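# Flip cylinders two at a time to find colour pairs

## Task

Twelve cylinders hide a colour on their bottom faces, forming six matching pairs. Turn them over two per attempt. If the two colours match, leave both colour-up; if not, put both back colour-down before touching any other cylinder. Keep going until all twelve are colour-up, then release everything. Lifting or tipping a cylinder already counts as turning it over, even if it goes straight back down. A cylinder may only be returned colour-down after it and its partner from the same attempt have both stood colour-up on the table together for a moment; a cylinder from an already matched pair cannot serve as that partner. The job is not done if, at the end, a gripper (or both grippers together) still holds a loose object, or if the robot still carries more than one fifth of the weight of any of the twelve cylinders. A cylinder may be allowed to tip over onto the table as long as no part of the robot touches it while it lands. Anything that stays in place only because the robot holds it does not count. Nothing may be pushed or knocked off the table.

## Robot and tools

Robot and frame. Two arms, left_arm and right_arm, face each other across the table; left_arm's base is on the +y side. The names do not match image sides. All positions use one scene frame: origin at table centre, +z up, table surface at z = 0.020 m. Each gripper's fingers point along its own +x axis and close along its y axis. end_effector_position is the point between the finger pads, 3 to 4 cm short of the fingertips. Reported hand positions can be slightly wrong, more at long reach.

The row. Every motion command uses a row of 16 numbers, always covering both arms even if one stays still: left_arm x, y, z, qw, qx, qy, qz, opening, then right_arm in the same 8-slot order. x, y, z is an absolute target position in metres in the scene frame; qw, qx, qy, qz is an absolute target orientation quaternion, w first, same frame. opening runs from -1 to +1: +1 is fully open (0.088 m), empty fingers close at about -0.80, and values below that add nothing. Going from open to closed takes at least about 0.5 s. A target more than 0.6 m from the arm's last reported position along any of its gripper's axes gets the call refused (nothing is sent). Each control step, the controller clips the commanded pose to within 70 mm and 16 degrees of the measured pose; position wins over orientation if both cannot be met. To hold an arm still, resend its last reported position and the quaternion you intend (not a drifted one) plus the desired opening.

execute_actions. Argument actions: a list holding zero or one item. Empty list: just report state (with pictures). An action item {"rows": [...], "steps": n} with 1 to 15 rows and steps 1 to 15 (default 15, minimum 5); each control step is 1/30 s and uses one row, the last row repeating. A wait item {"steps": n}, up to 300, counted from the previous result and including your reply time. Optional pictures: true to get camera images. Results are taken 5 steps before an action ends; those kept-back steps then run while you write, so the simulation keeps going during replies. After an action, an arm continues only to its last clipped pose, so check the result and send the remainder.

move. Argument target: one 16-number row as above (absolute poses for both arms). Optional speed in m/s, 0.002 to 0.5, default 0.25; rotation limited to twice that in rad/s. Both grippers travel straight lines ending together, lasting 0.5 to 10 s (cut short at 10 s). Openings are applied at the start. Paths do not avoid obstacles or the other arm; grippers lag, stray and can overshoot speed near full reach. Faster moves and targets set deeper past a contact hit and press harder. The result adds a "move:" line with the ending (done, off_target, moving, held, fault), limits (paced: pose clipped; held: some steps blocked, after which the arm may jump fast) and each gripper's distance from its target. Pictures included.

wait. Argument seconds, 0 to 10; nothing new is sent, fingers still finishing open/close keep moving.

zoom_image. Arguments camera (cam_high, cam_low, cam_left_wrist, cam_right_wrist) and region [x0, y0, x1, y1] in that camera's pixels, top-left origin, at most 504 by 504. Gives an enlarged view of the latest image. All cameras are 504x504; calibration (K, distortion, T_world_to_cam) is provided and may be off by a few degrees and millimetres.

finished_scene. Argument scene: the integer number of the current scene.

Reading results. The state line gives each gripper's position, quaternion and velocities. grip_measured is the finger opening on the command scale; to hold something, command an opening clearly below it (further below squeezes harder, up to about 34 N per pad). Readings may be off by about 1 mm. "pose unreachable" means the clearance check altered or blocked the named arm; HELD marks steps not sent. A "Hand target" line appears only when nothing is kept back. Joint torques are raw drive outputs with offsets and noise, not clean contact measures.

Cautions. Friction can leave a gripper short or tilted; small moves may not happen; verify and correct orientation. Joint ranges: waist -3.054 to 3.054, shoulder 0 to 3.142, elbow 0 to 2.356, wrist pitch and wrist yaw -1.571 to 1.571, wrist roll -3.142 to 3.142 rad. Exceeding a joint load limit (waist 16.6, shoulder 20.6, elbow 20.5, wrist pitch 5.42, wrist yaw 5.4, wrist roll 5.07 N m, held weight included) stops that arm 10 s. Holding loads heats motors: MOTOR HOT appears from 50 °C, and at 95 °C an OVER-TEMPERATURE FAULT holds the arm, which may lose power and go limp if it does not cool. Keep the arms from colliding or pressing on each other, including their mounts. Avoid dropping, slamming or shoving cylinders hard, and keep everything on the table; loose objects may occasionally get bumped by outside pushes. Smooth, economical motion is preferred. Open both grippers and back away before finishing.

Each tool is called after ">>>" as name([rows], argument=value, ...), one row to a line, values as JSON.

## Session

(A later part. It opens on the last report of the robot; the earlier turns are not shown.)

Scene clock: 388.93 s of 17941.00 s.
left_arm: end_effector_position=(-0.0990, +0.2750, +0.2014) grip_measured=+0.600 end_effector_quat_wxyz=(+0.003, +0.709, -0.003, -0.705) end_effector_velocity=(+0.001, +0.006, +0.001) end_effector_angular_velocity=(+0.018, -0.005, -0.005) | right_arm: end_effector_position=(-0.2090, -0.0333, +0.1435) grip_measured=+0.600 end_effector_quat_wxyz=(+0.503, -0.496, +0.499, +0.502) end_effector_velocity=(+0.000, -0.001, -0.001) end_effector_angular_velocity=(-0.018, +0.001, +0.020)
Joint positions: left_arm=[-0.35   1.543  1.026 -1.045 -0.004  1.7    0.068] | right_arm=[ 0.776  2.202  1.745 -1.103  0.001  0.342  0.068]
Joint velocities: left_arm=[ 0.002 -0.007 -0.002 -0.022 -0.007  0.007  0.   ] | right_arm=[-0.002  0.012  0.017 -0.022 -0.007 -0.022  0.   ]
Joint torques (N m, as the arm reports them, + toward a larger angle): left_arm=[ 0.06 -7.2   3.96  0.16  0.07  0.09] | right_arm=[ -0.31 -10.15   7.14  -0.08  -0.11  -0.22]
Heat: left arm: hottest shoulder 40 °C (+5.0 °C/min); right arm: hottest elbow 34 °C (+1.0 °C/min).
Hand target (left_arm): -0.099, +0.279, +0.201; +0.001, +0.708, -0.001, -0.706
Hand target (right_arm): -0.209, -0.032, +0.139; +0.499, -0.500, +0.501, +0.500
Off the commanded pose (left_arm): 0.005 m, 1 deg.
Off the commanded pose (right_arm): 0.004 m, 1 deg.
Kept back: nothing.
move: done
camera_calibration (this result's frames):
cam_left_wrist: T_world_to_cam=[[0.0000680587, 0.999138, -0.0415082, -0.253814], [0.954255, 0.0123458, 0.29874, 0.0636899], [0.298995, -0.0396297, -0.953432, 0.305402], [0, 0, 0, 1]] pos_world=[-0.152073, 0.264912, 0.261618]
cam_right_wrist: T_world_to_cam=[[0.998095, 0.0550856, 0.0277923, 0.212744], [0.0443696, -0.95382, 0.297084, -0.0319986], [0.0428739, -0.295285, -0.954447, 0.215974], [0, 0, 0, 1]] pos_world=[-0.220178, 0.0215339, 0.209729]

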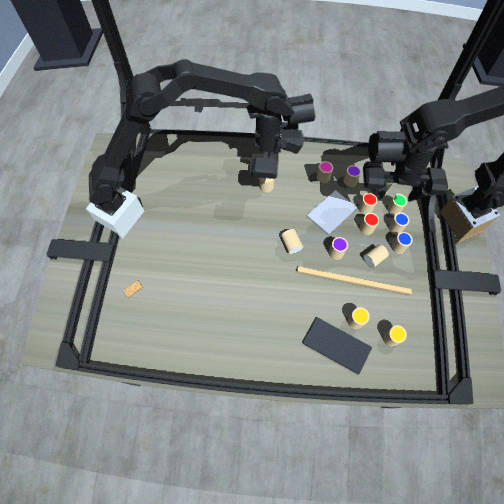

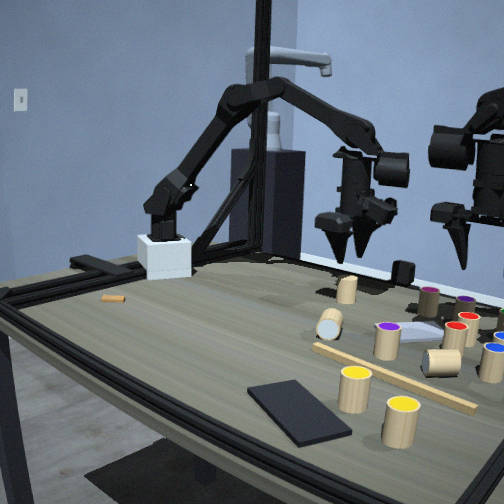

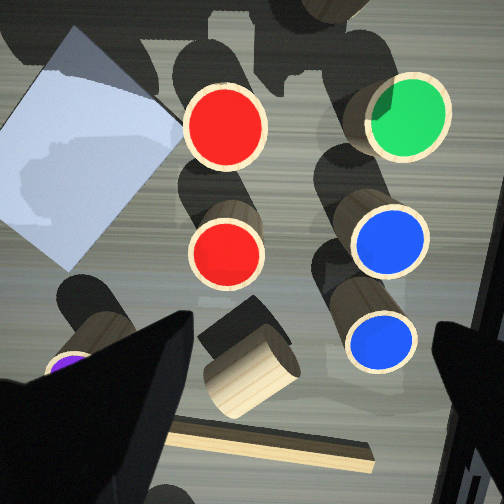

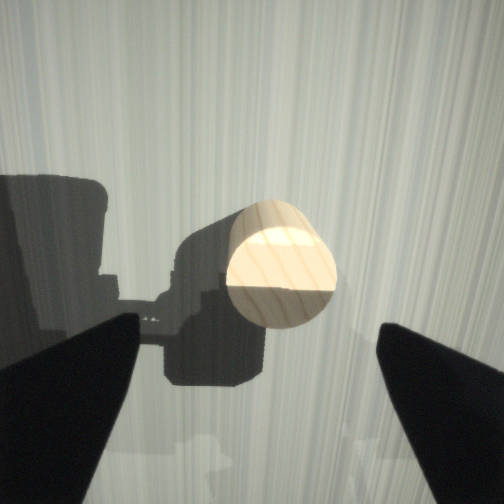

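>>> move(target=[-0.1,0.28,0.2,0,0.707,0,-0.707,0.6,-0.203,-0.035,0.07,0.5,-0.5,0.5,0.5,0.6], speed=0.13)

>>> execute_actions([
  {"rows":[[-0.1,0.28,0.2,0,0.707,0,-0.707,0.6,-0.203,-0.035,0.07,0.5,-0.5,0.5,0.5,-0.4]]},
])

>>> move(target=[-0.1,0.28,0.2,0,0.707,0,-0.707,0.6,-0.19,-0.09,0.18,0.5,-0.5,0.5,0.5,-0.4])

>>> move(target=[-0.062,0.10,0.264,0.5,0.5,-0.5,-0.5,0.6,-0.06,-0.04,0.26,0.707,0,0,0.707,-0.4], speed=0.4)

>>> move(target=[-0.062,0.016,0.265,0.5,0.5,-0.5,-0.5,0.6,-0.06,-0.04,0.26,0.707,0,0,0.707,-0.4], speed=0.15)

>>> execute_actions([
  {"rows":[[-0.062,0.016,0.265,0.5,0.5,-0.5,-0.5,-0.4,-0.06,-0.04,0.26,0.707,0,0,0.707,-0.4]]},
])

>>> execute_actions([
  {"rows":[[-0.062,0.016,0.265,0.5,0.5,-0.5,-0.5,-0.4,-0.06,-0.04,0.26,0.707,0,0,0.707,0.6]]},
])

>>> move(target=[-0.062,0.06,0.265,0.5,0.5,-0.5,-0.5,-0.4,-0.06,-0.15,0.26,0.707,0,0,0.707,0.6])

>>> move(target=[-0.185,0.055,0.15,0,0.707,0,-0.707,-0.4,-0.06,-0.15,0.26,0.707,0,0,0.707,0.6], speed=0.4)

>>> move(target=[-0.185,0.055,0.078,0,0.707,0,-0.707,-0.4,-0.06,-0.15,0.26,0.707,0,0,0.707,0.6], speed=0.13)

>>> execute_actions([
  {"rows":[[-0.185,0.055,0.078,0,0.707,0,-0.707,0.5,-0.06,-0.15,0.26,0.707,0,0,0.707,0.6]]},
])

>>> move(target=[-0.185,0.06,0.16,0,0.707,0,-0.707,0.5,-0.06,-0.15,0.26,0.707,0,0,0.707,0.6])

Scene clock: 390.57 s of 17941.00 s.
left_arm: end_effector_position=(-0.0991, +0.2761, +0.2008) grip_measured=+0.600 end_effector_quat_wxyz=(+0.002, +0.708, -0.002, -0.706) end_effector_velocity=(-0.002, +0.005, -0.000) end_effector_angular_velocity=(+0.021, +0.010, +0.019) | right_arm: end_effector_position=(-0.2049, -0.0325, +0.0782) grip_measured=+0.600 end_effector_quat_wxyz=(+0.504, -0.493, +0.497, +0.505) end_effector_velocity=(-0.001, -0.003, +0.000) end_effector_angular_velocity=(-0.009, +0.004, +0.010)
Joint positions: left_arm=[-0.349  1.542  1.023 -1.046 -0.003  1.701  0.068] | right_arm=[ 0.766  2.277  1.597 -0.872  0.001  0.332  0.068]
Joint velocities: left_arm=[-0.002 -0.002 -0.002 -0.022  0.007 -0.022 -0.   ] | right_arm=[ 0.002 -0.002 -0.002 -0.007 -0.007 -0.007  0.   ]
Joint torques (N m, as the arm reports them, + toward a larger angle): left_arm=[ 0.05 -7.04  4.18  0.12  0.19  0.01] | right_arm=[ -0.31 -10.48   4.28   0.3   -0.07  -0.22]
Heat: left arm: hottest shoulder 40 °C (+4.0 °C/min); right arm: hottest elbow 34 °C (+1.0 °C/min).
Hand target (left_arm): -0.100, +0.280, +0.200; +0.000, +0.707, +0.000, -0.707
Hand target (right_arm): -0.203, -0.036, +0.070; +0.500, -0.500, +0.500, +0.500
Off the commanded pose (left_arm): 0.004 m, 0 deg.
Off the commanded pose (right_arm): 0.009 m, 1 deg.
Kept back: nothing.
move: off_target (right_arm)
camera_calibration (this result's frames):
cam_left_wrist: T_world_to_cam=[[0.000396621, 0.999254, -0.038628, -0.255535], [0.954713, 0.0111145, 0.29732, 0.0646336], [0.297528, -0.0369966, -0.953996, 0.304181], [0, 0, 0, 1]] pos_world=[-0.152108, 0.265879, 0.2611]
cam_right_wrist: T_world_to_cam=[[0.998147, 0.0552434, 0.0255199, 0.210702], [0.045535, -0.956243, 0.289008, -0.0112606], [0.040369, -0.28731, -0.956987, 0.153686], [0, 0, 0, 1]] pos_world=[-0.216003, 0.0217477, 0.144952]

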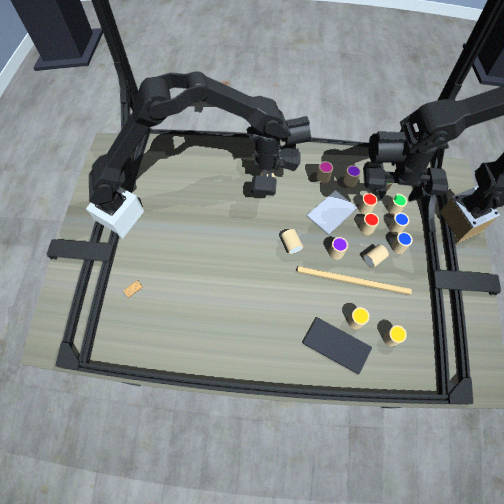

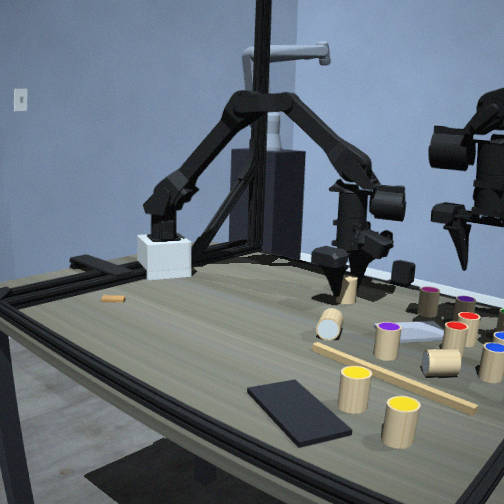

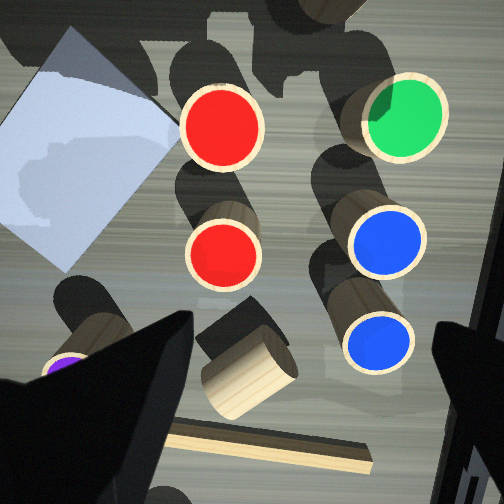

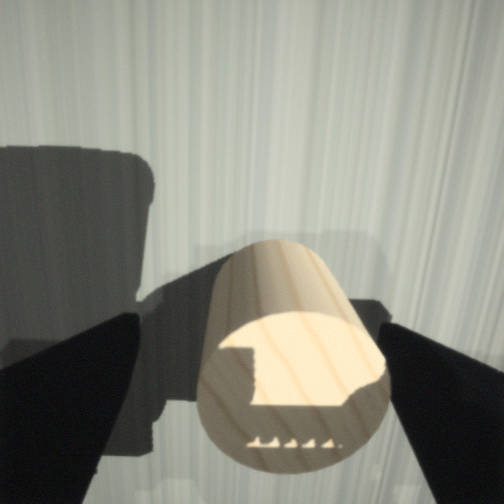

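Scene clock: 390.90 s of 17941.00 s.
left_arm: end_effector_position=(-0.0991, +0.2762, +0.2009) grip_measured=+0.600 end_effector_quat_wxyz=(+0.002, +0.708, -0.002, -0.706) end_effector_velocity=(+0.002, +0.004, -0.001) end_effector_angular_velocity=(+0.015, -0.020, -0.010) | right_arm: end_effector_position=(-0.2047, -0.0325, +0.0779) grip_measured=+0.022 end_effector_quat_wxyz=(+0.504, -0.494, +0.497, +0.505) end_effector_velocity=(-0.002, -0.001, +0.002) end_effector_angular_velocity=(-0.005, +0.006, -0.005)
Joint positions: left_arm=[-0.349  1.541  1.023 -1.046 -0.003  1.701  0.068] | right_arm=[ 0.766  2.278  1.597 -0.872  0.001  0.332  0.04 ]
Joint velocities: left_arm=[-0.002 -0.002 -0.007 -0.007 -0.022  0.007 -0.   ] | right_arm=[ 0.002 -0.002  0.002 -0.007 -0.007  0.007 -0.   ]
Joint torques (N m, as the arm reports them, + toward a larger angle): left_arm=[-0.02 -7.2   4.19  0.19  0.15  0.02] | right_arm=[ -0.27 -10.23   4.83   0.27  -0.07  -0.21]
Heat: left arm: hottest shoulder 39 °C (+3.0 °C/min); right arm: hottest elbow 34 °C (+1.0 °C/min).
Steps of this call (steps 1 to 10: the first 10 steps of this action). Readings (end_effector_position):
1: left_arm (-0.0991, +0.2762, +0.2008) | right_arm (-0.2049, -0.0326, +0.0781)
2: left_arm (-0.0991, +0.2762, +0.2008) | right_arm (-0.2049, -0.0326, +0.0779)
4: left_arm (-0.0991, +0.2762, +0.2008) | right_arm (-0.2048, -0.0326, +0.0779)
8: left_arm (-0.0991, +0.2762, +0.2008) | right_arm (-0.2047, -0.0325, +0.0779)
10: the state above

Scene clock: 392.20 s of 17941.00 s.
left_arm: end_effector_position=(-0.0992, +0.2762, +0.2009) grip_measured=+0.600 end_effector_quat_wxyz=(+0.002, +0.708, -0.002, -0.706) end_effector_velocity=(+0.000, +0.002, +0.001) end_effector_angular_velocity=(+0.003, -0.007, +0.005) | right_arm: end_effector_position=(-0.1899, -0.0858, +0.1773) grip_measured=+0.022 end_effector_quat_wxyz=(+0.500, -0.501, +0.499, +0.500) end_effector_velocity=(+0.000, -0.002, +0.004) end_effector_angular_velocity=(-0.000, +0.008, +0.005)
Joint positions: left_arm=[-0.349  1.541  1.023 -1.047 -0.003  1.701  0.068] | right_arm=[ 0.774  1.967  1.523 -1.128  0.001  0.335  0.04 ]
Joint velocities: left_arm=[-0.002 -0.007 -0.002 -0.007 -0.007 -0.007 -0.   ] | right_arm=[-0.002 -0.012 -0.002 -0.007 -0.007 -0.007 -0.   ]
Joint torques (N m, as the arm reports them, + toward a larger angle): left_arm=[ 0.1  -7.1   4.06  0.18  0.2   0.03] | right_arm=[  0.28 -12.15   4.69  -0.09  -0.07   0.18]
Heat: left arm: hottest shoulder 39 °C (+3.0 °C/min); right arm: hottest elbow 34 °C (+1.0 °C/min).
Hand target (left_arm): -0.100, +0.280, +0.200; -0.000, +0.707, +0.000, -0.707
Hand target (right_arm): -0.190, -0.089, +0.180; +0.500, -0.500, +0.500, +0.500
Off your previous action's commanded pose (left_arm): 0.004 m, 0 deg at its last step (step 5 of this call).
Off your previous action's commanded pose (right_arm): 0.008 m, 1 deg at its last step (step 5 of this call).
Off the commanded pose (left_arm): 0.004 m, 0 deg.
Off the commanded pose (right_arm): 0.005 m, 0 deg.
Kept back: nothing.
move: done
camera_calibration (this result's frames):
cam_left_wrist: T_world_to_cam=[[0.000382324, 0.999266, -0.0382998, -0.25575], [0.95484, 0.0110148, 0.296915, 0.0648009], [0.297119, -0.0366837, -0.954135, 0.304196], [0, 0, 0, 1]] pos_world=[-0.152159, 0.266008, 0.261208]
cam_right_wrist: T_world_to_cam=[[0.997634, 0.0611204, 0.0314634, 0.195476], [0.0485088, -0.95022, 0.30778, -0.0937818], [0.0487088, -0.305526, -0.950937, 0.231559], [0, 0, 0, 1]] pos_world=[-0.201744, -0.0303137, 0.242912]

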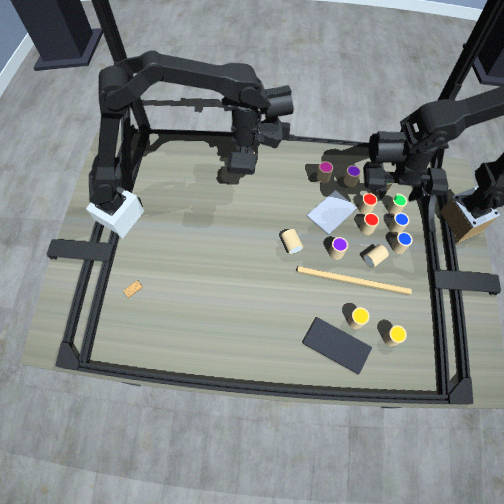

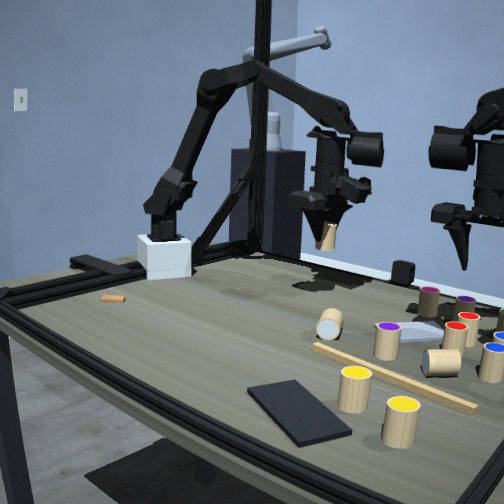

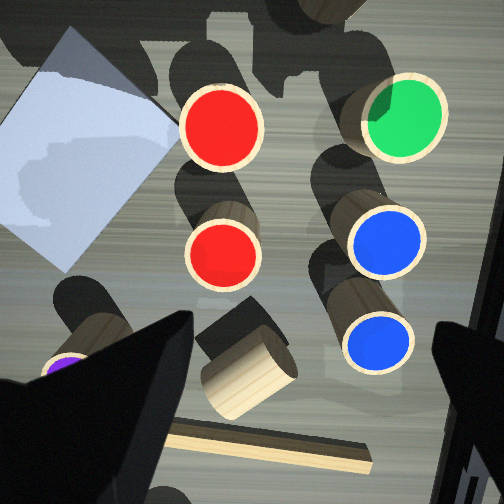

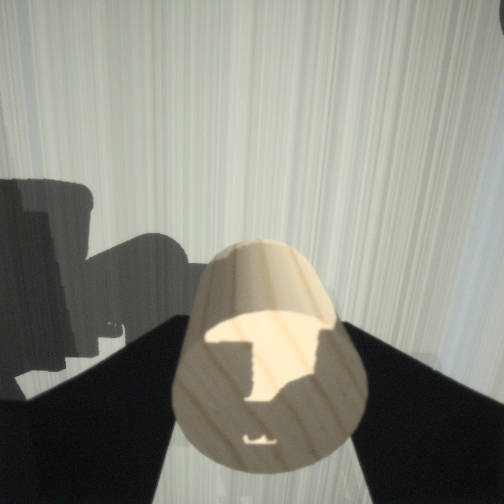

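Scene clock: 394.80 s of 17941.00 s.
left_arm: end_effector_position=(-0.0630, +0.1033, +0.2684) grip_measured=+0.600 end_effector_quat_wxyz=(+0.496, +0.500, -0.505, -0.498) end_effector_velocity=(+0.000, -0.000, +0.002) end_effector_angular_velocity=(-0.021, +0.017, +0.005) | right_arm: end_effector_position=(-0.0613, -0.0386, +0.2645) grip_measured=+0.022 end_effector_quat_wxyz=(+0.711, +0.004, -0.002, +0.703) end_effector_velocity=(+0.004, -0.001, +0.004) end_effector_angular_velocity=(+0.032, -0.008, -0.015)
Joint positions: left_arm=[-0.228  1.81   0.563  1.249  0.259  1.582  0.068] | right_arm=[ 0.416  1.604  0.421  1.192 -0.009  0.003  0.04 ]
Joint velocities: left_arm=[-0.002  0.012 -0.002  0.037 -0.007 -0.022  0.   ] | right_arm=[-0.007  0.012 -0.007  0.051  0.007 -0.007  0.   ]
Joint torques (N m, as the arm reports them, + toward a larger angle): left_arm=[ 0.04 -5.92  4.83  1.76  0.14 -0.13] | right_arm=[-0.26 -5.6   4.1   1.66 -0.14 -0.19]
Heat: left arm: hottest shoulder 39 °C (+4.0 °C/min); right arm: hottest elbow 34 °C (+1.0 °C/min).
Hand target (left_arm): -0.062, +0.102, +0.265; +0.496, +0.500, -0.504, -0.501
Hand target (right_arm): -0.061, -0.040, +0.260; +0.711, -0.001, -0.000, +0.703
Off the commanded pose (left_arm): 0.006 m, 1 deg.
Off the commanded pose (right_arm): 0.005 m, 1 deg.
Kept back: nothing.
move: done
camera_calibration (this result's frames):
cam_left_wrist: T_world_to_cam=[[0.011691, -0.0357722, -0.999292, 0.285163], [0.958096, 0.286445, 0.000954995, 0.0632804], [0.286208, -0.957429, 0.037622, 0.179707], [0, 0, 0, 1]] pos_world=[-0.115396, 0.164131, 0.27814]
cam_right_wrist: T_world_to_cam=[[0.997633, -0.0410765, 0.0551453, 0.0513379], [0.0403636, -0.299437, -0.953262, 0.276133], [0.0556692, 0.953232, -0.29707, 0.198642], [0, 0, 0, 1]] pos_world=[-0.0734203, -0.104559, 0.319407]

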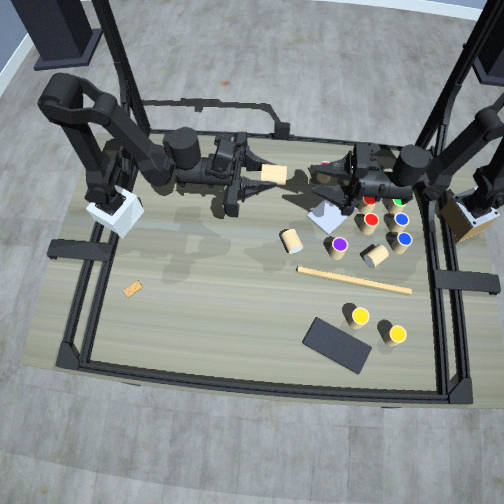

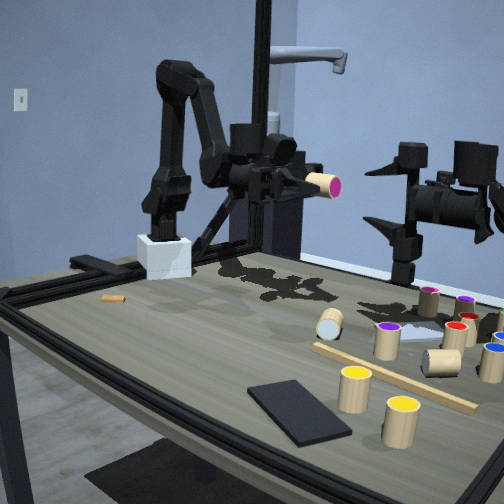

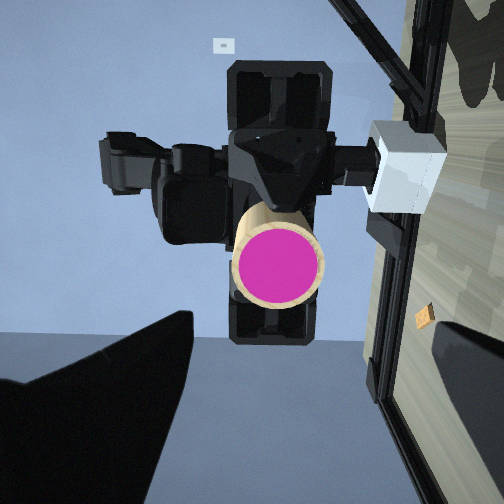

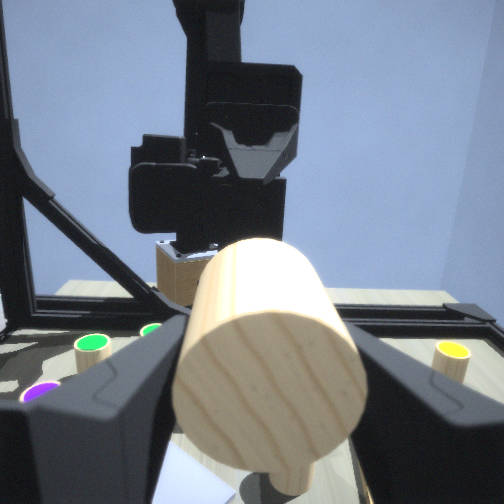

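Scene clock: 395.93 s of 17941.00 s.
left_arm: end_effector_position=(-0.0616, +0.0194, +0.2690) grip_measured=+0.600 end_effector_quat_wxyz=(+0.501, +0.499, -0.503, -0.497) end_effector_velocity=(-0.002, -0.002, +0.001) end_effector_angular_velocity=(-0.007, +0.021, -0.000) | right_arm: end_effector_position=(-0.0607, -0.0388, +0.2649) grip_measured=+0.022 end_effector_quat_wxyz=(+0.707, +0.005, -0.003, +0.707) end_effector_velocity=(-0.000, -0.001, +0.000) end_effector_angular_velocity=(-0.002, -0.022, +0.005)
Joint positions: left_arm=[-0.284  2.032  0.917  1.123  0.195  1.574  0.068] | right_arm=[ 0.407  1.604  0.419  1.196 -0.03   0.003  0.04 ]
Joint velocities: left_arm=[-0.007  0.007  0.007  0.007 -0.007 -0.022 -0.   ] | right_arm=[-0.002 -0.007 -0.002 -0.007 -0.007 -0.022 -0.   ]
Joint torques (N m, as the arm reports them, + toward a larger angle): left_arm=[-0.45 -8.1   6.05  1.43 -0.16 -0.17] | right_arm=[-0.31 -5.67  4.1   1.64 -0.12 -0.11]
Heat: left arm: hottest shoulder 39 °C (+3.0 °C/min); right arm: hottest elbow 34 °C (+1.0 °C/min).
Hand target (left_arm): -0.062, +0.016, +0.265; +0.500, +0.500, -0.500, -0.500
Hand target (right_arm): -0.060, -0.040, +0.260; +0.707, +0.000, +0.000, +0.707
Off the commanded pose (left_arm): 0.005 m, 1 deg.
Off the commanded pose (right_arm): 0.005 m, 1 deg.
Kept back: nothing.
move: done
camera_calibration (this result's frames):
cam_left_wrist: T_world_to_cam=[[0.00483419, -0.0409541, -0.999149, 0.282472], [0.955872, 0.29369, -0.00741325, 0.0879984], [0.293744, -0.955023, 0.0405666, 0.0986688], [0, 0, 0, 1]] pos_world=[-0.114464, 0.0799551, 0.278882]
cam_right_wrist: T_world_to_cam=[[0.998012, -0.0302069, 0.055312, 0.0511372], [0.0439204, -0.296066, -0.954157, 0.277031], [0.0451981, 0.95469, -0.29415, 0.197639], [0, 0, 0, 1]] pos_world=[-0.0721358, -0.10512, 0.319638]

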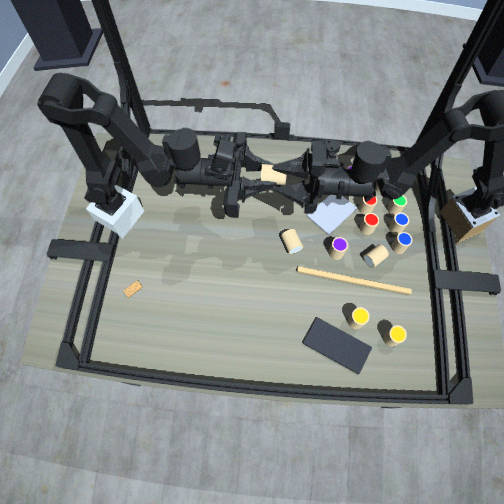

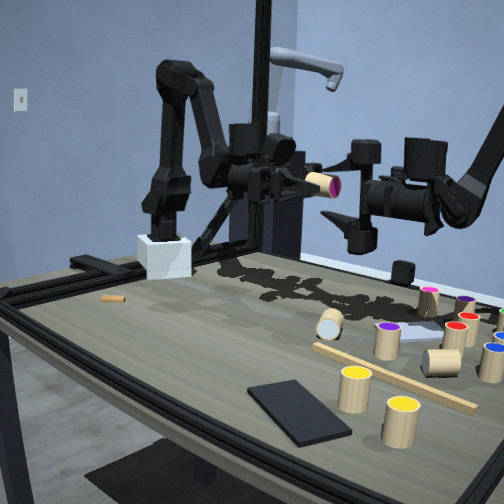

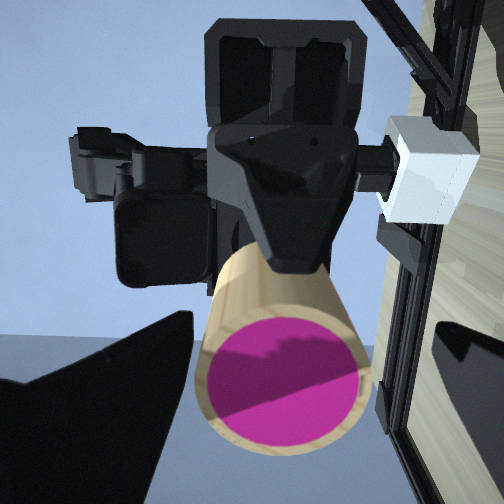

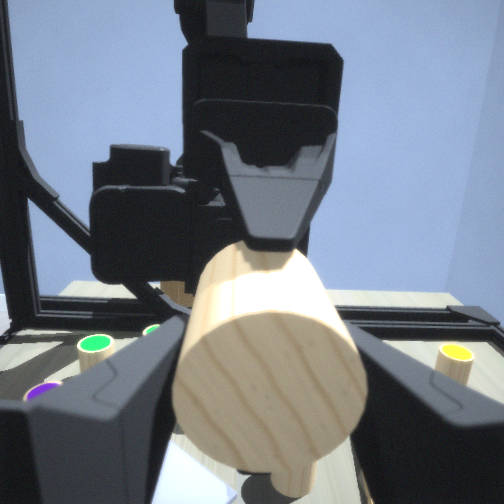

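Scene clock: 396.27 s of 17941.00 s.
left_arm: end_effector_position=(-0.0613, +0.0178, +0.2724) grip_measured=+0.019 end_effector_quat_wxyz=(+0.503, +0.497, -0.506, -0.494) end_effector_velocity=(-0.002, +0.000, +0.002) end_effector_angular_velocity=(-0.007, +0.020, -0.010) | right_arm: end_effector_position=(-0.0605, -0.0401, +0.2607) grip_measured=+0.022 end_effector_quat_wxyz=(+0.707, +0.001, +0.001, +0.707) end_effector_velocity=(-0.000, +0.000, -0.003) end_effector_angular_velocity=(-0.017, -0.007, +0.005)
Joint positions: left_arm=[-0.284  2.033  0.926  1.124  0.195  1.574  0.04 ] | right_arm=[ 0.406  1.609  0.412  1.196 -0.03   0.003  0.04 ]
Joint velocities: left_arm=[-0.002 -0.002 -0.002  0.007  0.007 -0.022  0.   ] | right_arm=[-0.002 -0.002  0.002 -0.022 -0.007 -0.007 -0.   ]
Joint torques (N m, as the arm reports them, + toward a larger angle): left_arm=[-0.35 -8.04  5.48  1.29 -0.12 -0.15] | right_arm=[-0.27 -6.23  4.98  1.63 -0.12 -0.12]
Heat: left arm: hottest shoulder 39 °C (+3.0 °C/min); right arm: hottest elbow 34 °C (+1.0 °C/min).
Steps of this call (steps 1 to 10: the first 10 steps of this action). Readings (end_effector_position):
1: left_arm (-0.0616, +0.0193, +0.2692) | right_arm (-0.0607, -0.0388, +0.2649)
2: left_arm (-0.0616, +0.0192, +0.2695) | right_arm (-0.0607, -0.0389, +0.2644)
4: left_arm (-0.0615, +0.0186, +0.2710) | right_arm (-0.0607, -0.0394, +0.2624)
8: left_arm (-0.0613, +0.0179, +0.2722) | right_arm (-0.0605, -0.0401, +0.2607)
10: the state above

Scene clock: 396.77 s of 17941.00 s.
left_arm: end_effector_position=(-0.0613, +0.0176, +0.2686) grip_measured=+0.019 end_effector_quat_wxyz=(+0.500, +0.500, -0.502, -0.498) end_effector_velocity=(-0.003, +0.000, -0.001) end_effector_angular_velocity=(+0.007, +0.023, -0.000) | right_arm: end_effector_position=(-0.0606, -0.0401, +0.2615) grip_measured=+0.545 end_effector_quat_wxyz=(+0.707, +0.002, -0.000, +0.707) end_effector_velocity=(-0.000, -0.001, +0.002) end_effector_angular_velocity=(+0.007, -0.008, +0.015)
Joint positions: left_arm=[-0.284  2.037  0.926  1.117  0.195  1.574  0.04 ] | right_arm=[ 0.406  1.609  0.412  1.201 -0.03   0.003  0.066]
Joint velocities: left_arm=[-0.007 -0.002 -0.002 -0.007 -0.007 -0.022 -0.   ] | right_arm=[-0.007 -0.002 -0.002  0.007 -0.022 -0.007  0.017]
Joint torques (N m, as the arm reports them, + toward a larger angle): left_arm=[-0.11 -8.69  5.49  1.74 -0.12 -0.13] | right_arm=[-0.25 -6.15  5.03  1.42 -0.11 -0.12]
Heat: left arm: hottest shoulder 39 °C (+3.0 °C/min); right arm: hottest elbow 34 °C (+1.0 °C/min).
Off your previous action's commanded pose (left_arm): 0.008 m, 1 deg at its last step (step 5 of this call).
Off your previous action's commanded pose (right_arm): 0.001 m, 0 deg at its last step (step 5 of this call).
Steps of this call (steps 1 to 5: the last 5 steps of your previous action; steps 6 to 15: the first 10 steps of this action). Readings (end_effector_position):
6: left_arm (-0.0613, +0.0178, +0.2724) | right_arm (-0.0605, -0.0401, +0.2607)
7: left_arm (-0.0613, +0.0178, +0.2724) | right_arm (-0.0605, -0.0401, +0.2607)
9: left_arm (-0.0613, +0.0178, +0.2717) | right_arm (-0.0606, -0.0401, +0.2609)
13: left_arm (-0.0613, +0.0176, +0.2686) | right_arm (-0.0606, -0.0401, +0.2616)
15: the state above

Scene clock: 398.27 s of 17941.00 s.
left_arm: end_effector_position=(-0.0622, +0.0571, +0.2617) grip_measured=+0.018 end_effector_quat_wxyz=(+0.498, +0.502, -0.498, -0.501) end_effector_velocity=(+0.002, +0.001, -0.004) end_effector_angular_velocity=(+0.021, +0.012, +0.010) | right_arm: end_effector_position=(-0.0602, -0.1473, +0.2639) grip_measured=+0.600 end_effector_quat_wxyz=(+0.707, +0.005, -0.003, +0.707) end_effector_velocity=(-0.004, -0.003, -0.005) end_effector_angular_velocity=(-0.037, +0.009, +0.029)
Joint positions: left_arm=[-0.264  1.949  0.75   1.193  0.215  1.573  0.04 ] | right_arm=[ 0.38   0.989  0.052  0.948 -0.056  0.003  0.068]
Joint velocities: left_arm=[ 0.002 -0.002 -0.002 -0.022 -0.007 -0.007 -0.   ] | right_arm=[-0.007 -0.056  0.002 -0.095 -0.037  0.007 -0.   ]
Joint torques (N m, as the arm reports them, + toward a larger angle): left_arm=[  0.17 -10.69   3.59   1.95   0.12  -0.16] | right_arm=[-0.34 -3.24  4.91  1.19 -0.14 -0.1 ]
Heat: left arm: hottest shoulder 39 °C (+3.0 °C/min); right arm: hottest elbow 34 °C (+1.0 °C/min).
Hand target (left_arm): -0.062, +0.060, +0.265; +0.500, +0.500, -0.500, -0.500
Hand target (right_arm): -0.060, -0.150, +0.260; +0.707, +0.000, -0.000, +0.707
Off your previous action's commanded pose (left_arm): 0.004 m, 0 deg at its last step (step 5 of this call).
Off your previous action's commanded pose (right_arm): 0.002 m, 0 deg at its last step (step 5 of this call).
Off the commanded pose (left_arm): 0.004 m, 0 deg.
Off the commanded pose (right_arm): 0.005 m, 1 deg.
Kept back: nothing.
move: done
camera_calibration (this result's frames):
cam_left_wrist: T_world_to_cam=[[0.00144177, -0.0263956, -0.999651, 0.275776], [0.955737, 0.294154, -0.00638866, 0.0771475], [0.29422, -0.955393, 0.0256513, 0.139034], [0, 0, 0, 1]] pos_world=[-0.115037, 0.117418, 0.272606]
cam_right_wrist: T_world_to_cam=[[0.997986, -0.0305462, 0.0555973, 0.0472252], [0.0440571, -0.296822, -0.953916, 0.243798], [0.0456411, 0.954444, -0.294878, 0.301071], [0, 0, 0, 1]] pos_world=[-0.0716123, -0.213548, 0.318717]

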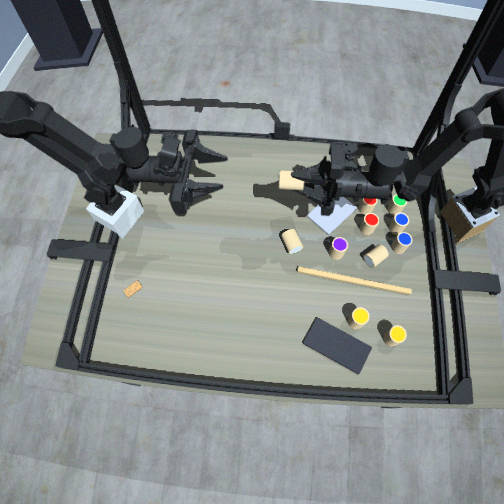

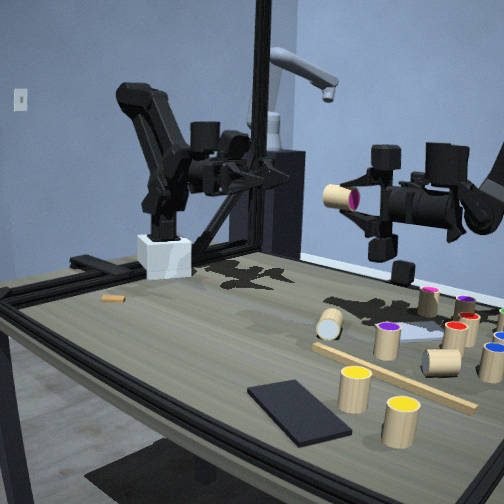

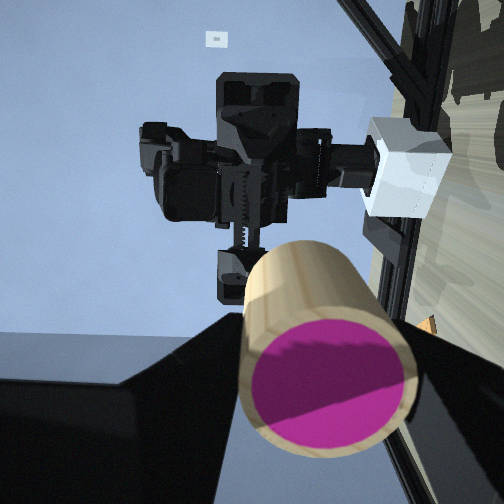

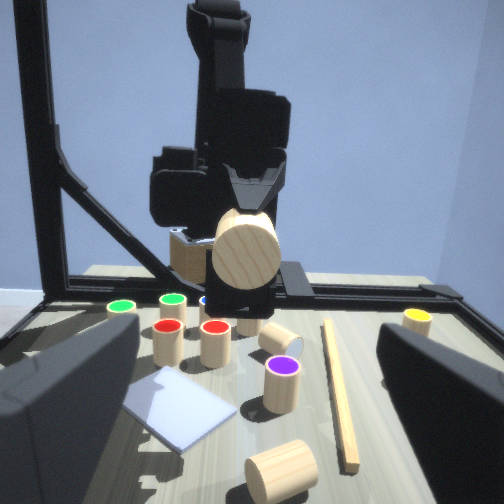

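Scene clock: 400.87 s of 17941.00 s.
left_arm: end_effector_position=(-0.1843, +0.0547, +0.1533) grip_measured=+0.017 end_effector_quat_wxyz=(+0.006, +0.705, -0.002, -0.709) end_effector_velocity=(-0.000, -0.002, +0.002) end_effector_angular_velocity=(+0.012, -0.008, +0.020) | right_arm: end_effector_position=(-0.0602, -0.1480, +0.2639) grip_measured=+0.600 end_effector_quat_wxyz=(+0.707, +0.004, -0.002, +0.707) end_effector_velocity=(-0.002, -0.001, -0.002) end_effector_angular_velocity=(-0.007, -0.007, +0.010)
Joint positions: left_arm=[-0.585  2.453  2.131 -1.236  0.005  1.458  0.04 ] | right_arm=[ 0.38   0.98   0.051  0.938 -0.057  0.003  0.068]
Joint velocities: left_arm=[-0.002  0.022  0.046 -0.037 -0.007 -0.022 -0.   ] | right_arm=[ 0.002 -0.002 -0.002 -0.007 -0.007 -0.007 -0.   ]
Joint torques (N m, as the arm reports them, + toward a larger angle): left_arm=[ -0.25 -10.99   6.83   0.15   0.17  -0.04] | right_arm=[-0.28 -3.25  4.9   1.18 -0.13 -0.12]
Heat: left arm: hottest shoulder 39 °C (+3.0 °C/min); right arm: hottest elbow 34 °C (+1.0 °C/min).
Hand target (left_arm): -0.186, +0.054, +0.148; +0.003, +0.704, +0.003, -0.710
Hand target (right_arm): -0.060, -0.150, +0.260; +0.707, +0.000, -0.000, +0.707
Off the commanded pose (left_arm): 0.003 m, 1 deg.
Off the commanded pose (right_arm): 0.004 m, 1 deg.
Kept back: nothing.
move: done
camera_calibration (this result's frames):
cam_left_wrist: T_world_to_cam=[[-0.00643749, 0.998971, -0.0448836, -0.0364218], [0.957674, 0.0190762, 0.287223, 0.164189], [0.287784, -0.0411348, -0.956812, 0.274867], [0, 0, 0, 1]] pos_world=[-0.236576, 0.0445588, 0.214202]
cam_right_wrist: T_world_to_cam=[[0.99799, -0.0304616, 0.0555615, 0.0472156], [0.0439784, -0.298275, -0.953466, 0.243213], [0.0456167, 0.953994, -0.296336, 0.301977], [0, 0, 0, 1]] pos_world=[-0.071592, -0.214102, 0.318759]

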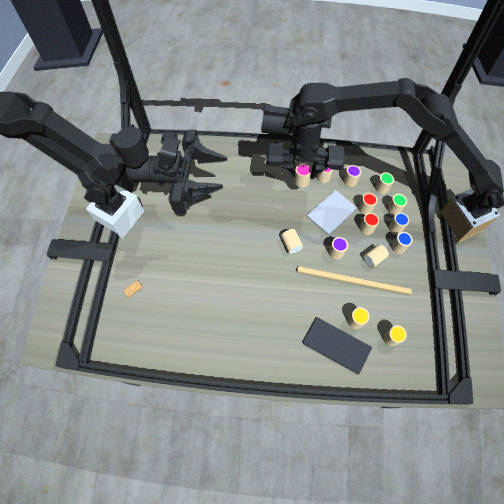

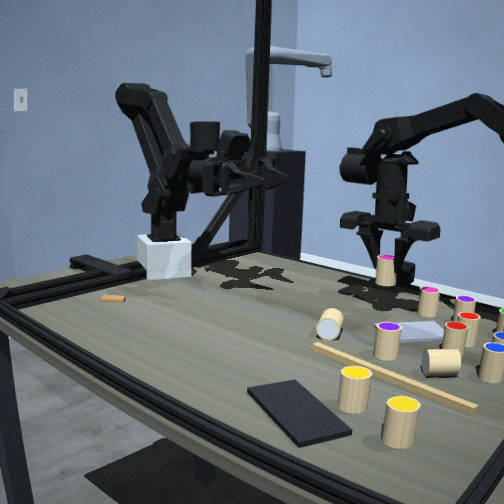

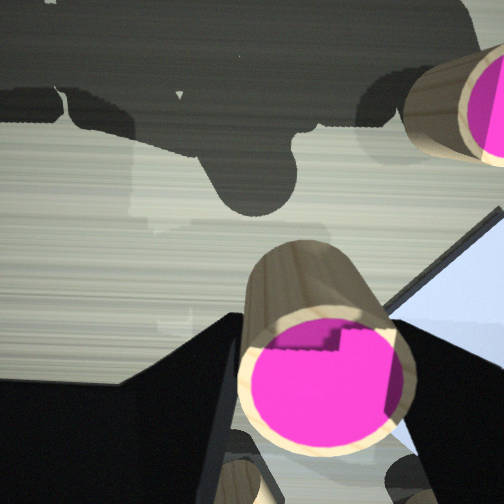

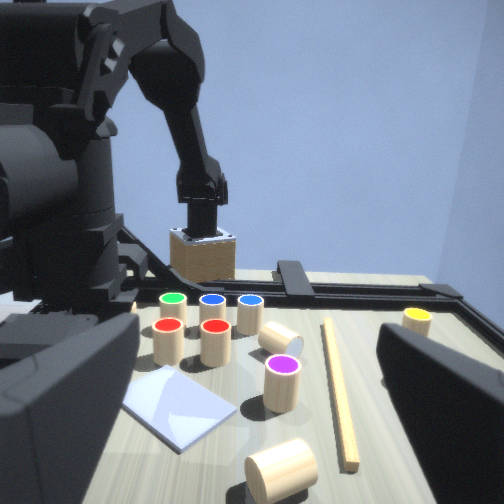

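Scene clock: 401.90 s of 17941.00 s.
left_arm: end_effector_position=(-0.1846, +0.0500, +0.0906) grip_measured=+0.017 end_effector_quat_wxyz=(+0.012, +0.705, -0.007, -0.709) end_effector_velocity=(-0.002, +0.003, -0.002) end_effector_angular_velocity=(+0.011, -0.008, +0.015) | right_arm: end_effector_position=(-0.0602, -0.1480, +0.2637) grip_measured=+0.600 end_effector_quat_wxyz=(+0.707, +0.004, -0.002, +0.707) end_effector_velocity=(+0.001, -0.001, -0.002) end_effector_angular_velocity=(-0.007, -0.022, -0.000)
Joint positions: left_arm=[-0.586  2.518  1.997 -1.022  0.003  1.458  0.04 ] | right_arm=[ 0.38   0.98   0.051  0.938 -0.057  0.003  0.068]
Joint velocities: left_arm=[-0.007  0.002 -0.002 -0.007 -0.007 -0.022  0.   ] | right_arm=[-0.007 -0.002 -0.002 -0.007 -0.007 -0.022 -0.   ]
Joint torques (N m, as the arm reports them, + toward a larger angle): left_arm=[ -0.2  -10.6    4.37   0.57  -0.06   0.12] | right_arm=[-0.24 -3.23  4.87  1.18 -0.11 -0.11]
Heat: left arm: hottest shoulder 39 °C (+3.0 °C/min); right arm: hottest elbow 34 °C (+1.0 °C/min).
Hand target (left_arm): -0.185, +0.055, +0.078; -0.000, +0.707, +0.000, -0.707
Hand target (right_arm): -0.060, -0.150, +0.260; +0.707, -0.000, +0.000, +0.707
Off the commanded pose (left_arm): 0.014 m, 2 deg.
Off the commanded pose (right_arm): 0.004 m, 1 deg.
Kept back: nothing.
move: off_target (left_arm)
camera_calibration (this result's frames):
cam_left_wrist: T_world_to_cam=[[-0.0060553, 0.99816, -0.0603243, -0.0330103], [0.957383, 0.0232066, 0.287889, 0.182248], [0.288759, -0.0560102, -0.955762, 0.215563], [0, 0, 0, 1]] pos_world=[-0.236927, 0.040794, 0.151569]
cam_right_wrist: T_world_to_cam=[[0.997992, -0.0304404, 0.0555514, 0.0472318], [0.0439578, -0.298638, -0.953354, 0.24296], [0.0456103, 0.953881, -0.2967, 0.302067], [0, 0, 0, 1]] pos_world=[-0.0715943, -0.214141, 0.318627]

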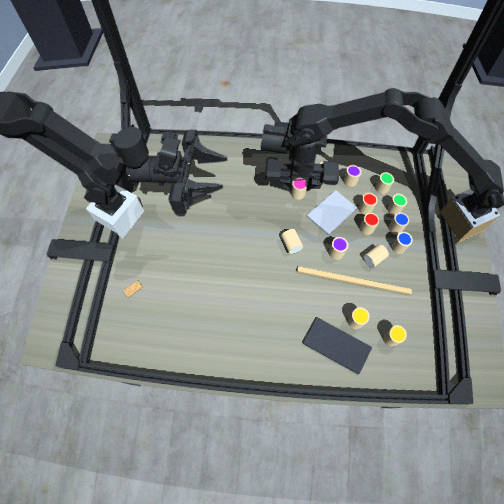

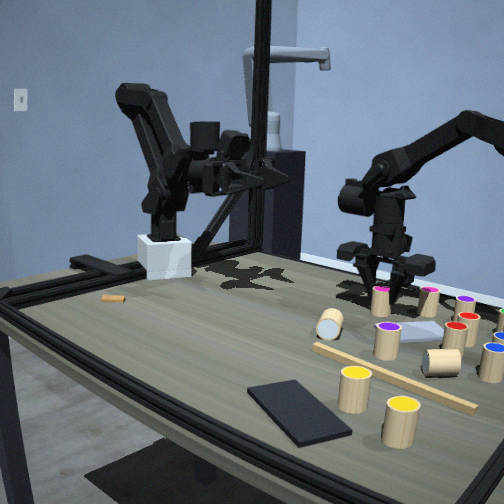

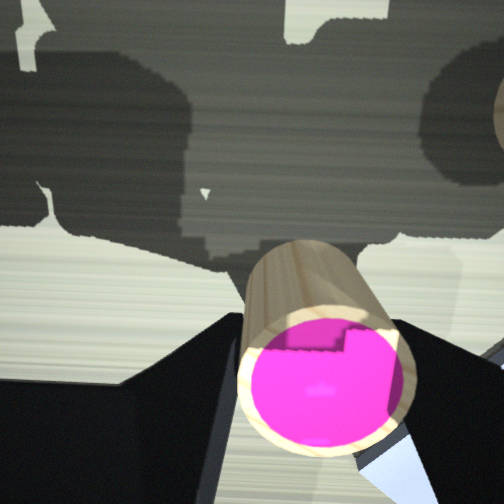

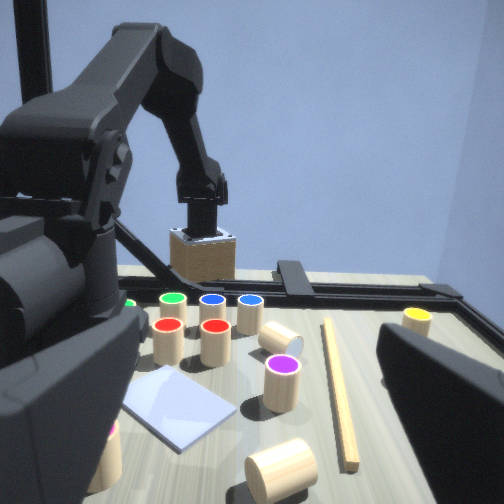

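Scene clock: 402.23 s of 17941.00 s.
left_arm: end_effector_position=(-0.1846, +0.0499, +0.0892) grip_measured=+0.447 end_effector_quat_wxyz=(+0.012, +0.705, -0.007, -0.709) end_effector_velocity=(+0.003, +0.006, -0.002) end_effector_angular_velocity=(+0.024, -0.025, +0.005) | right_arm: end_effector_position=(-0.0602, -0.1480, +0.2637) grip_measured=+0.600 end_effector_quat_wxyz=(+0.707, +0.004, -0.002, +0.707) end_effector_velocity=(-0.002, -0.001, -0.002) end_effector_angular_velocity=(-0.007, -0.007, +0.010)
Joint positions: left_arm=[-0.586  2.521  1.997 -1.02   0.003  1.458  0.061] | right_arm=[ 0.38   0.98   0.051  0.938 -0.057  0.003  0.068]
Joint velocities: left_arm=[-0.002  0.002 -0.002 -0.022 -0.022 -0.007  0.021] | right_arm=[ 0.002 -0.002 -0.002 -0.007 -0.007 -0.007 -0.   ]
Joint torques (N m, as the arm reports them, + toward a larger angle): left_arm=[ -0.29 -11.47   4.45   0.52  -0.03   0.11] | right_arm=[-0.25 -3.23  4.92  1.19 -0.11 -0.12]
Heat: left arm: hottest shoulder 39 °C (+2.0 °C/min); right arm: hottest elbow 34 °C (+1.0 °C/min).
Steps of this call (steps 1 to 10: the first 10 steps of this action). Readings (end_effector_position):
1: left_arm (-0.1846, +0.0500, +0.0906) | right_arm (-0.0602, -0.1480, +0.2637)
2: left_arm (-0.1846, +0.0499, +0.0906) | right_arm (-0.0602, -0.1480, +0.2637)
4: left_arm (-0.1846, +0.0496, +0.0904) | right_arm (-0.0602, -0.1480, +0.2637)
8: left_arm (-0.1846, +0.0499, +0.0893) | right_arm (-0.0602, -0.1480, +0.2637)
10: the state above

Scene clock: 403.57 s of 17941.00 s.
left_arm: end_effector_position=(-0.1840, +0.0621, +0.1549) grip_measured=+0.500 end_effector_quat_wxyz=(-0.003, +0.707, +0.006, -0.708) end_effector_velocity=(-0.002, +0.002, +0.004) end_effector_angular_velocity=(+0.008, +0.006, +0.005) | right_arm: end_effector_position=(-0.0602, -0.1480, +0.2637) grip_measured=+0.600 end_effector_quat_wxyz=(+0.707, +0.004, -0.002, +0.707) end_effector_velocity=(-0.000, -0.001, -0.001) end_effector_angular_velocity=(-0.002, +0.007, +0.005)
Joint positions: left_arm=[-0.587  2.442  2.116 -1.257  0.003  1.458  0.063] | right_arm=[ 0.38   0.98   0.051  0.938 -0.057  0.003  0.068]
Joint velocities: left_arm=[-0.002 -0.002  0.012 -0.022  0.007 -0.007 -0.   ] | right_arm=[-0.002 -0.007 -0.002 -0.007 -0.007  0.007  0.   ]
Joint torques (N m, as the arm reports them, + toward a larger angle): left_arm=[ -0.41 -14.12   6.25   0.12  -0.03   0.03] | right_arm=[-0.26 -3.23  4.93  1.19 -0.11 -0.12]
Heat: left arm: hottest shoulder 40 °C (+3.0 °C/min); right arm: hottest elbow 34 °C (+1.0 °C/min).
Hand target (left_arm): -0.185, +0.060, +0.160; -0.000, +0.707, -0.000, -0.707
Hand target (right_arm): -0.060, -0.150, +0.260; +0.707, +0.000, -0.000, +0.707
Off your previous action's commanded pose (left_arm): 0.012 m, 2 deg at its last step (step 5 of this call).
Off your previous action's commanded pose (right_arm): 0.004 m, 1 deg at its last step (step 5 of this call).
Off the commanded pose (left_arm): 0.006 m, 1 deg.
Off the commanded pose (right_arm): 0.004 m, 1 deg.
Kept back: nothing.
move: done
camera_calibration (this result's frames):
cam_left_wrist: T_world_to_cam=[[-0.00435847, 0.999771, -0.0209363, -0.0471173], [0.956176, 0.010296, 0.292612, 0.162738], [0.29276, -0.0187435, -0.956002, 0.276047], [0, 0, 0, 1]] pos_world=[-0.236627, 0.050605, 0.215296]
cam_right_wrist: T_world_to_cam=[[0.997992, -0.0304404, 0.0555514, 0.0472318], [0.0439578, -0.298638, -0.953354, 0.24296], [0.0456103, 0.953881, -0.2967, 0.302067], [0, 0, 0, 1]] pos_world=[-0.0715943, -0.214141, 0.318627]

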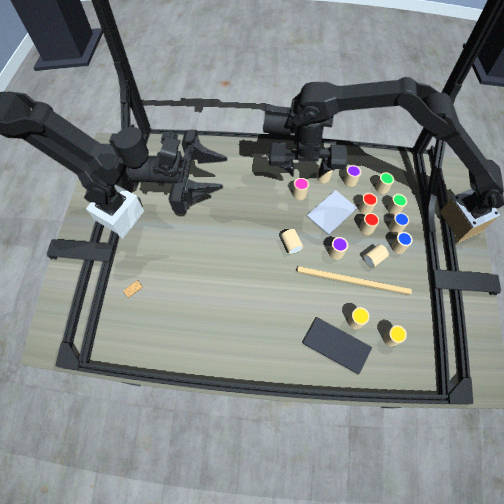

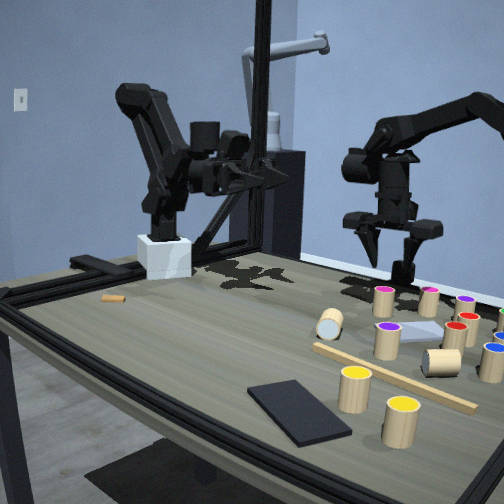

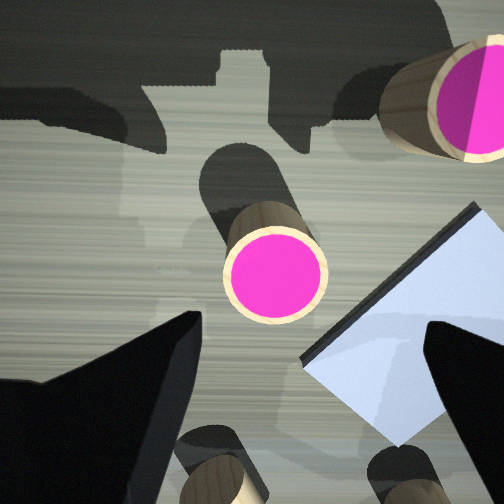

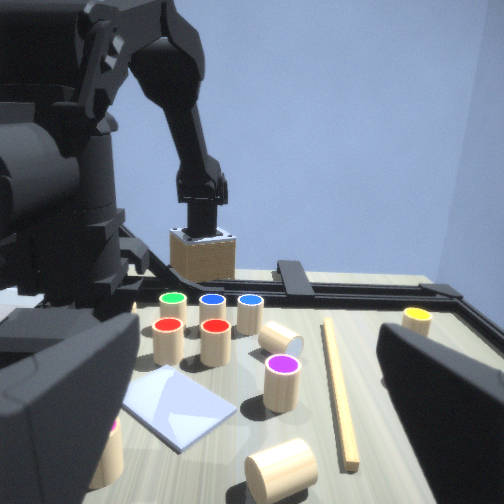

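>>> finished_scene(scene=1)

The scene is finished: the task was done.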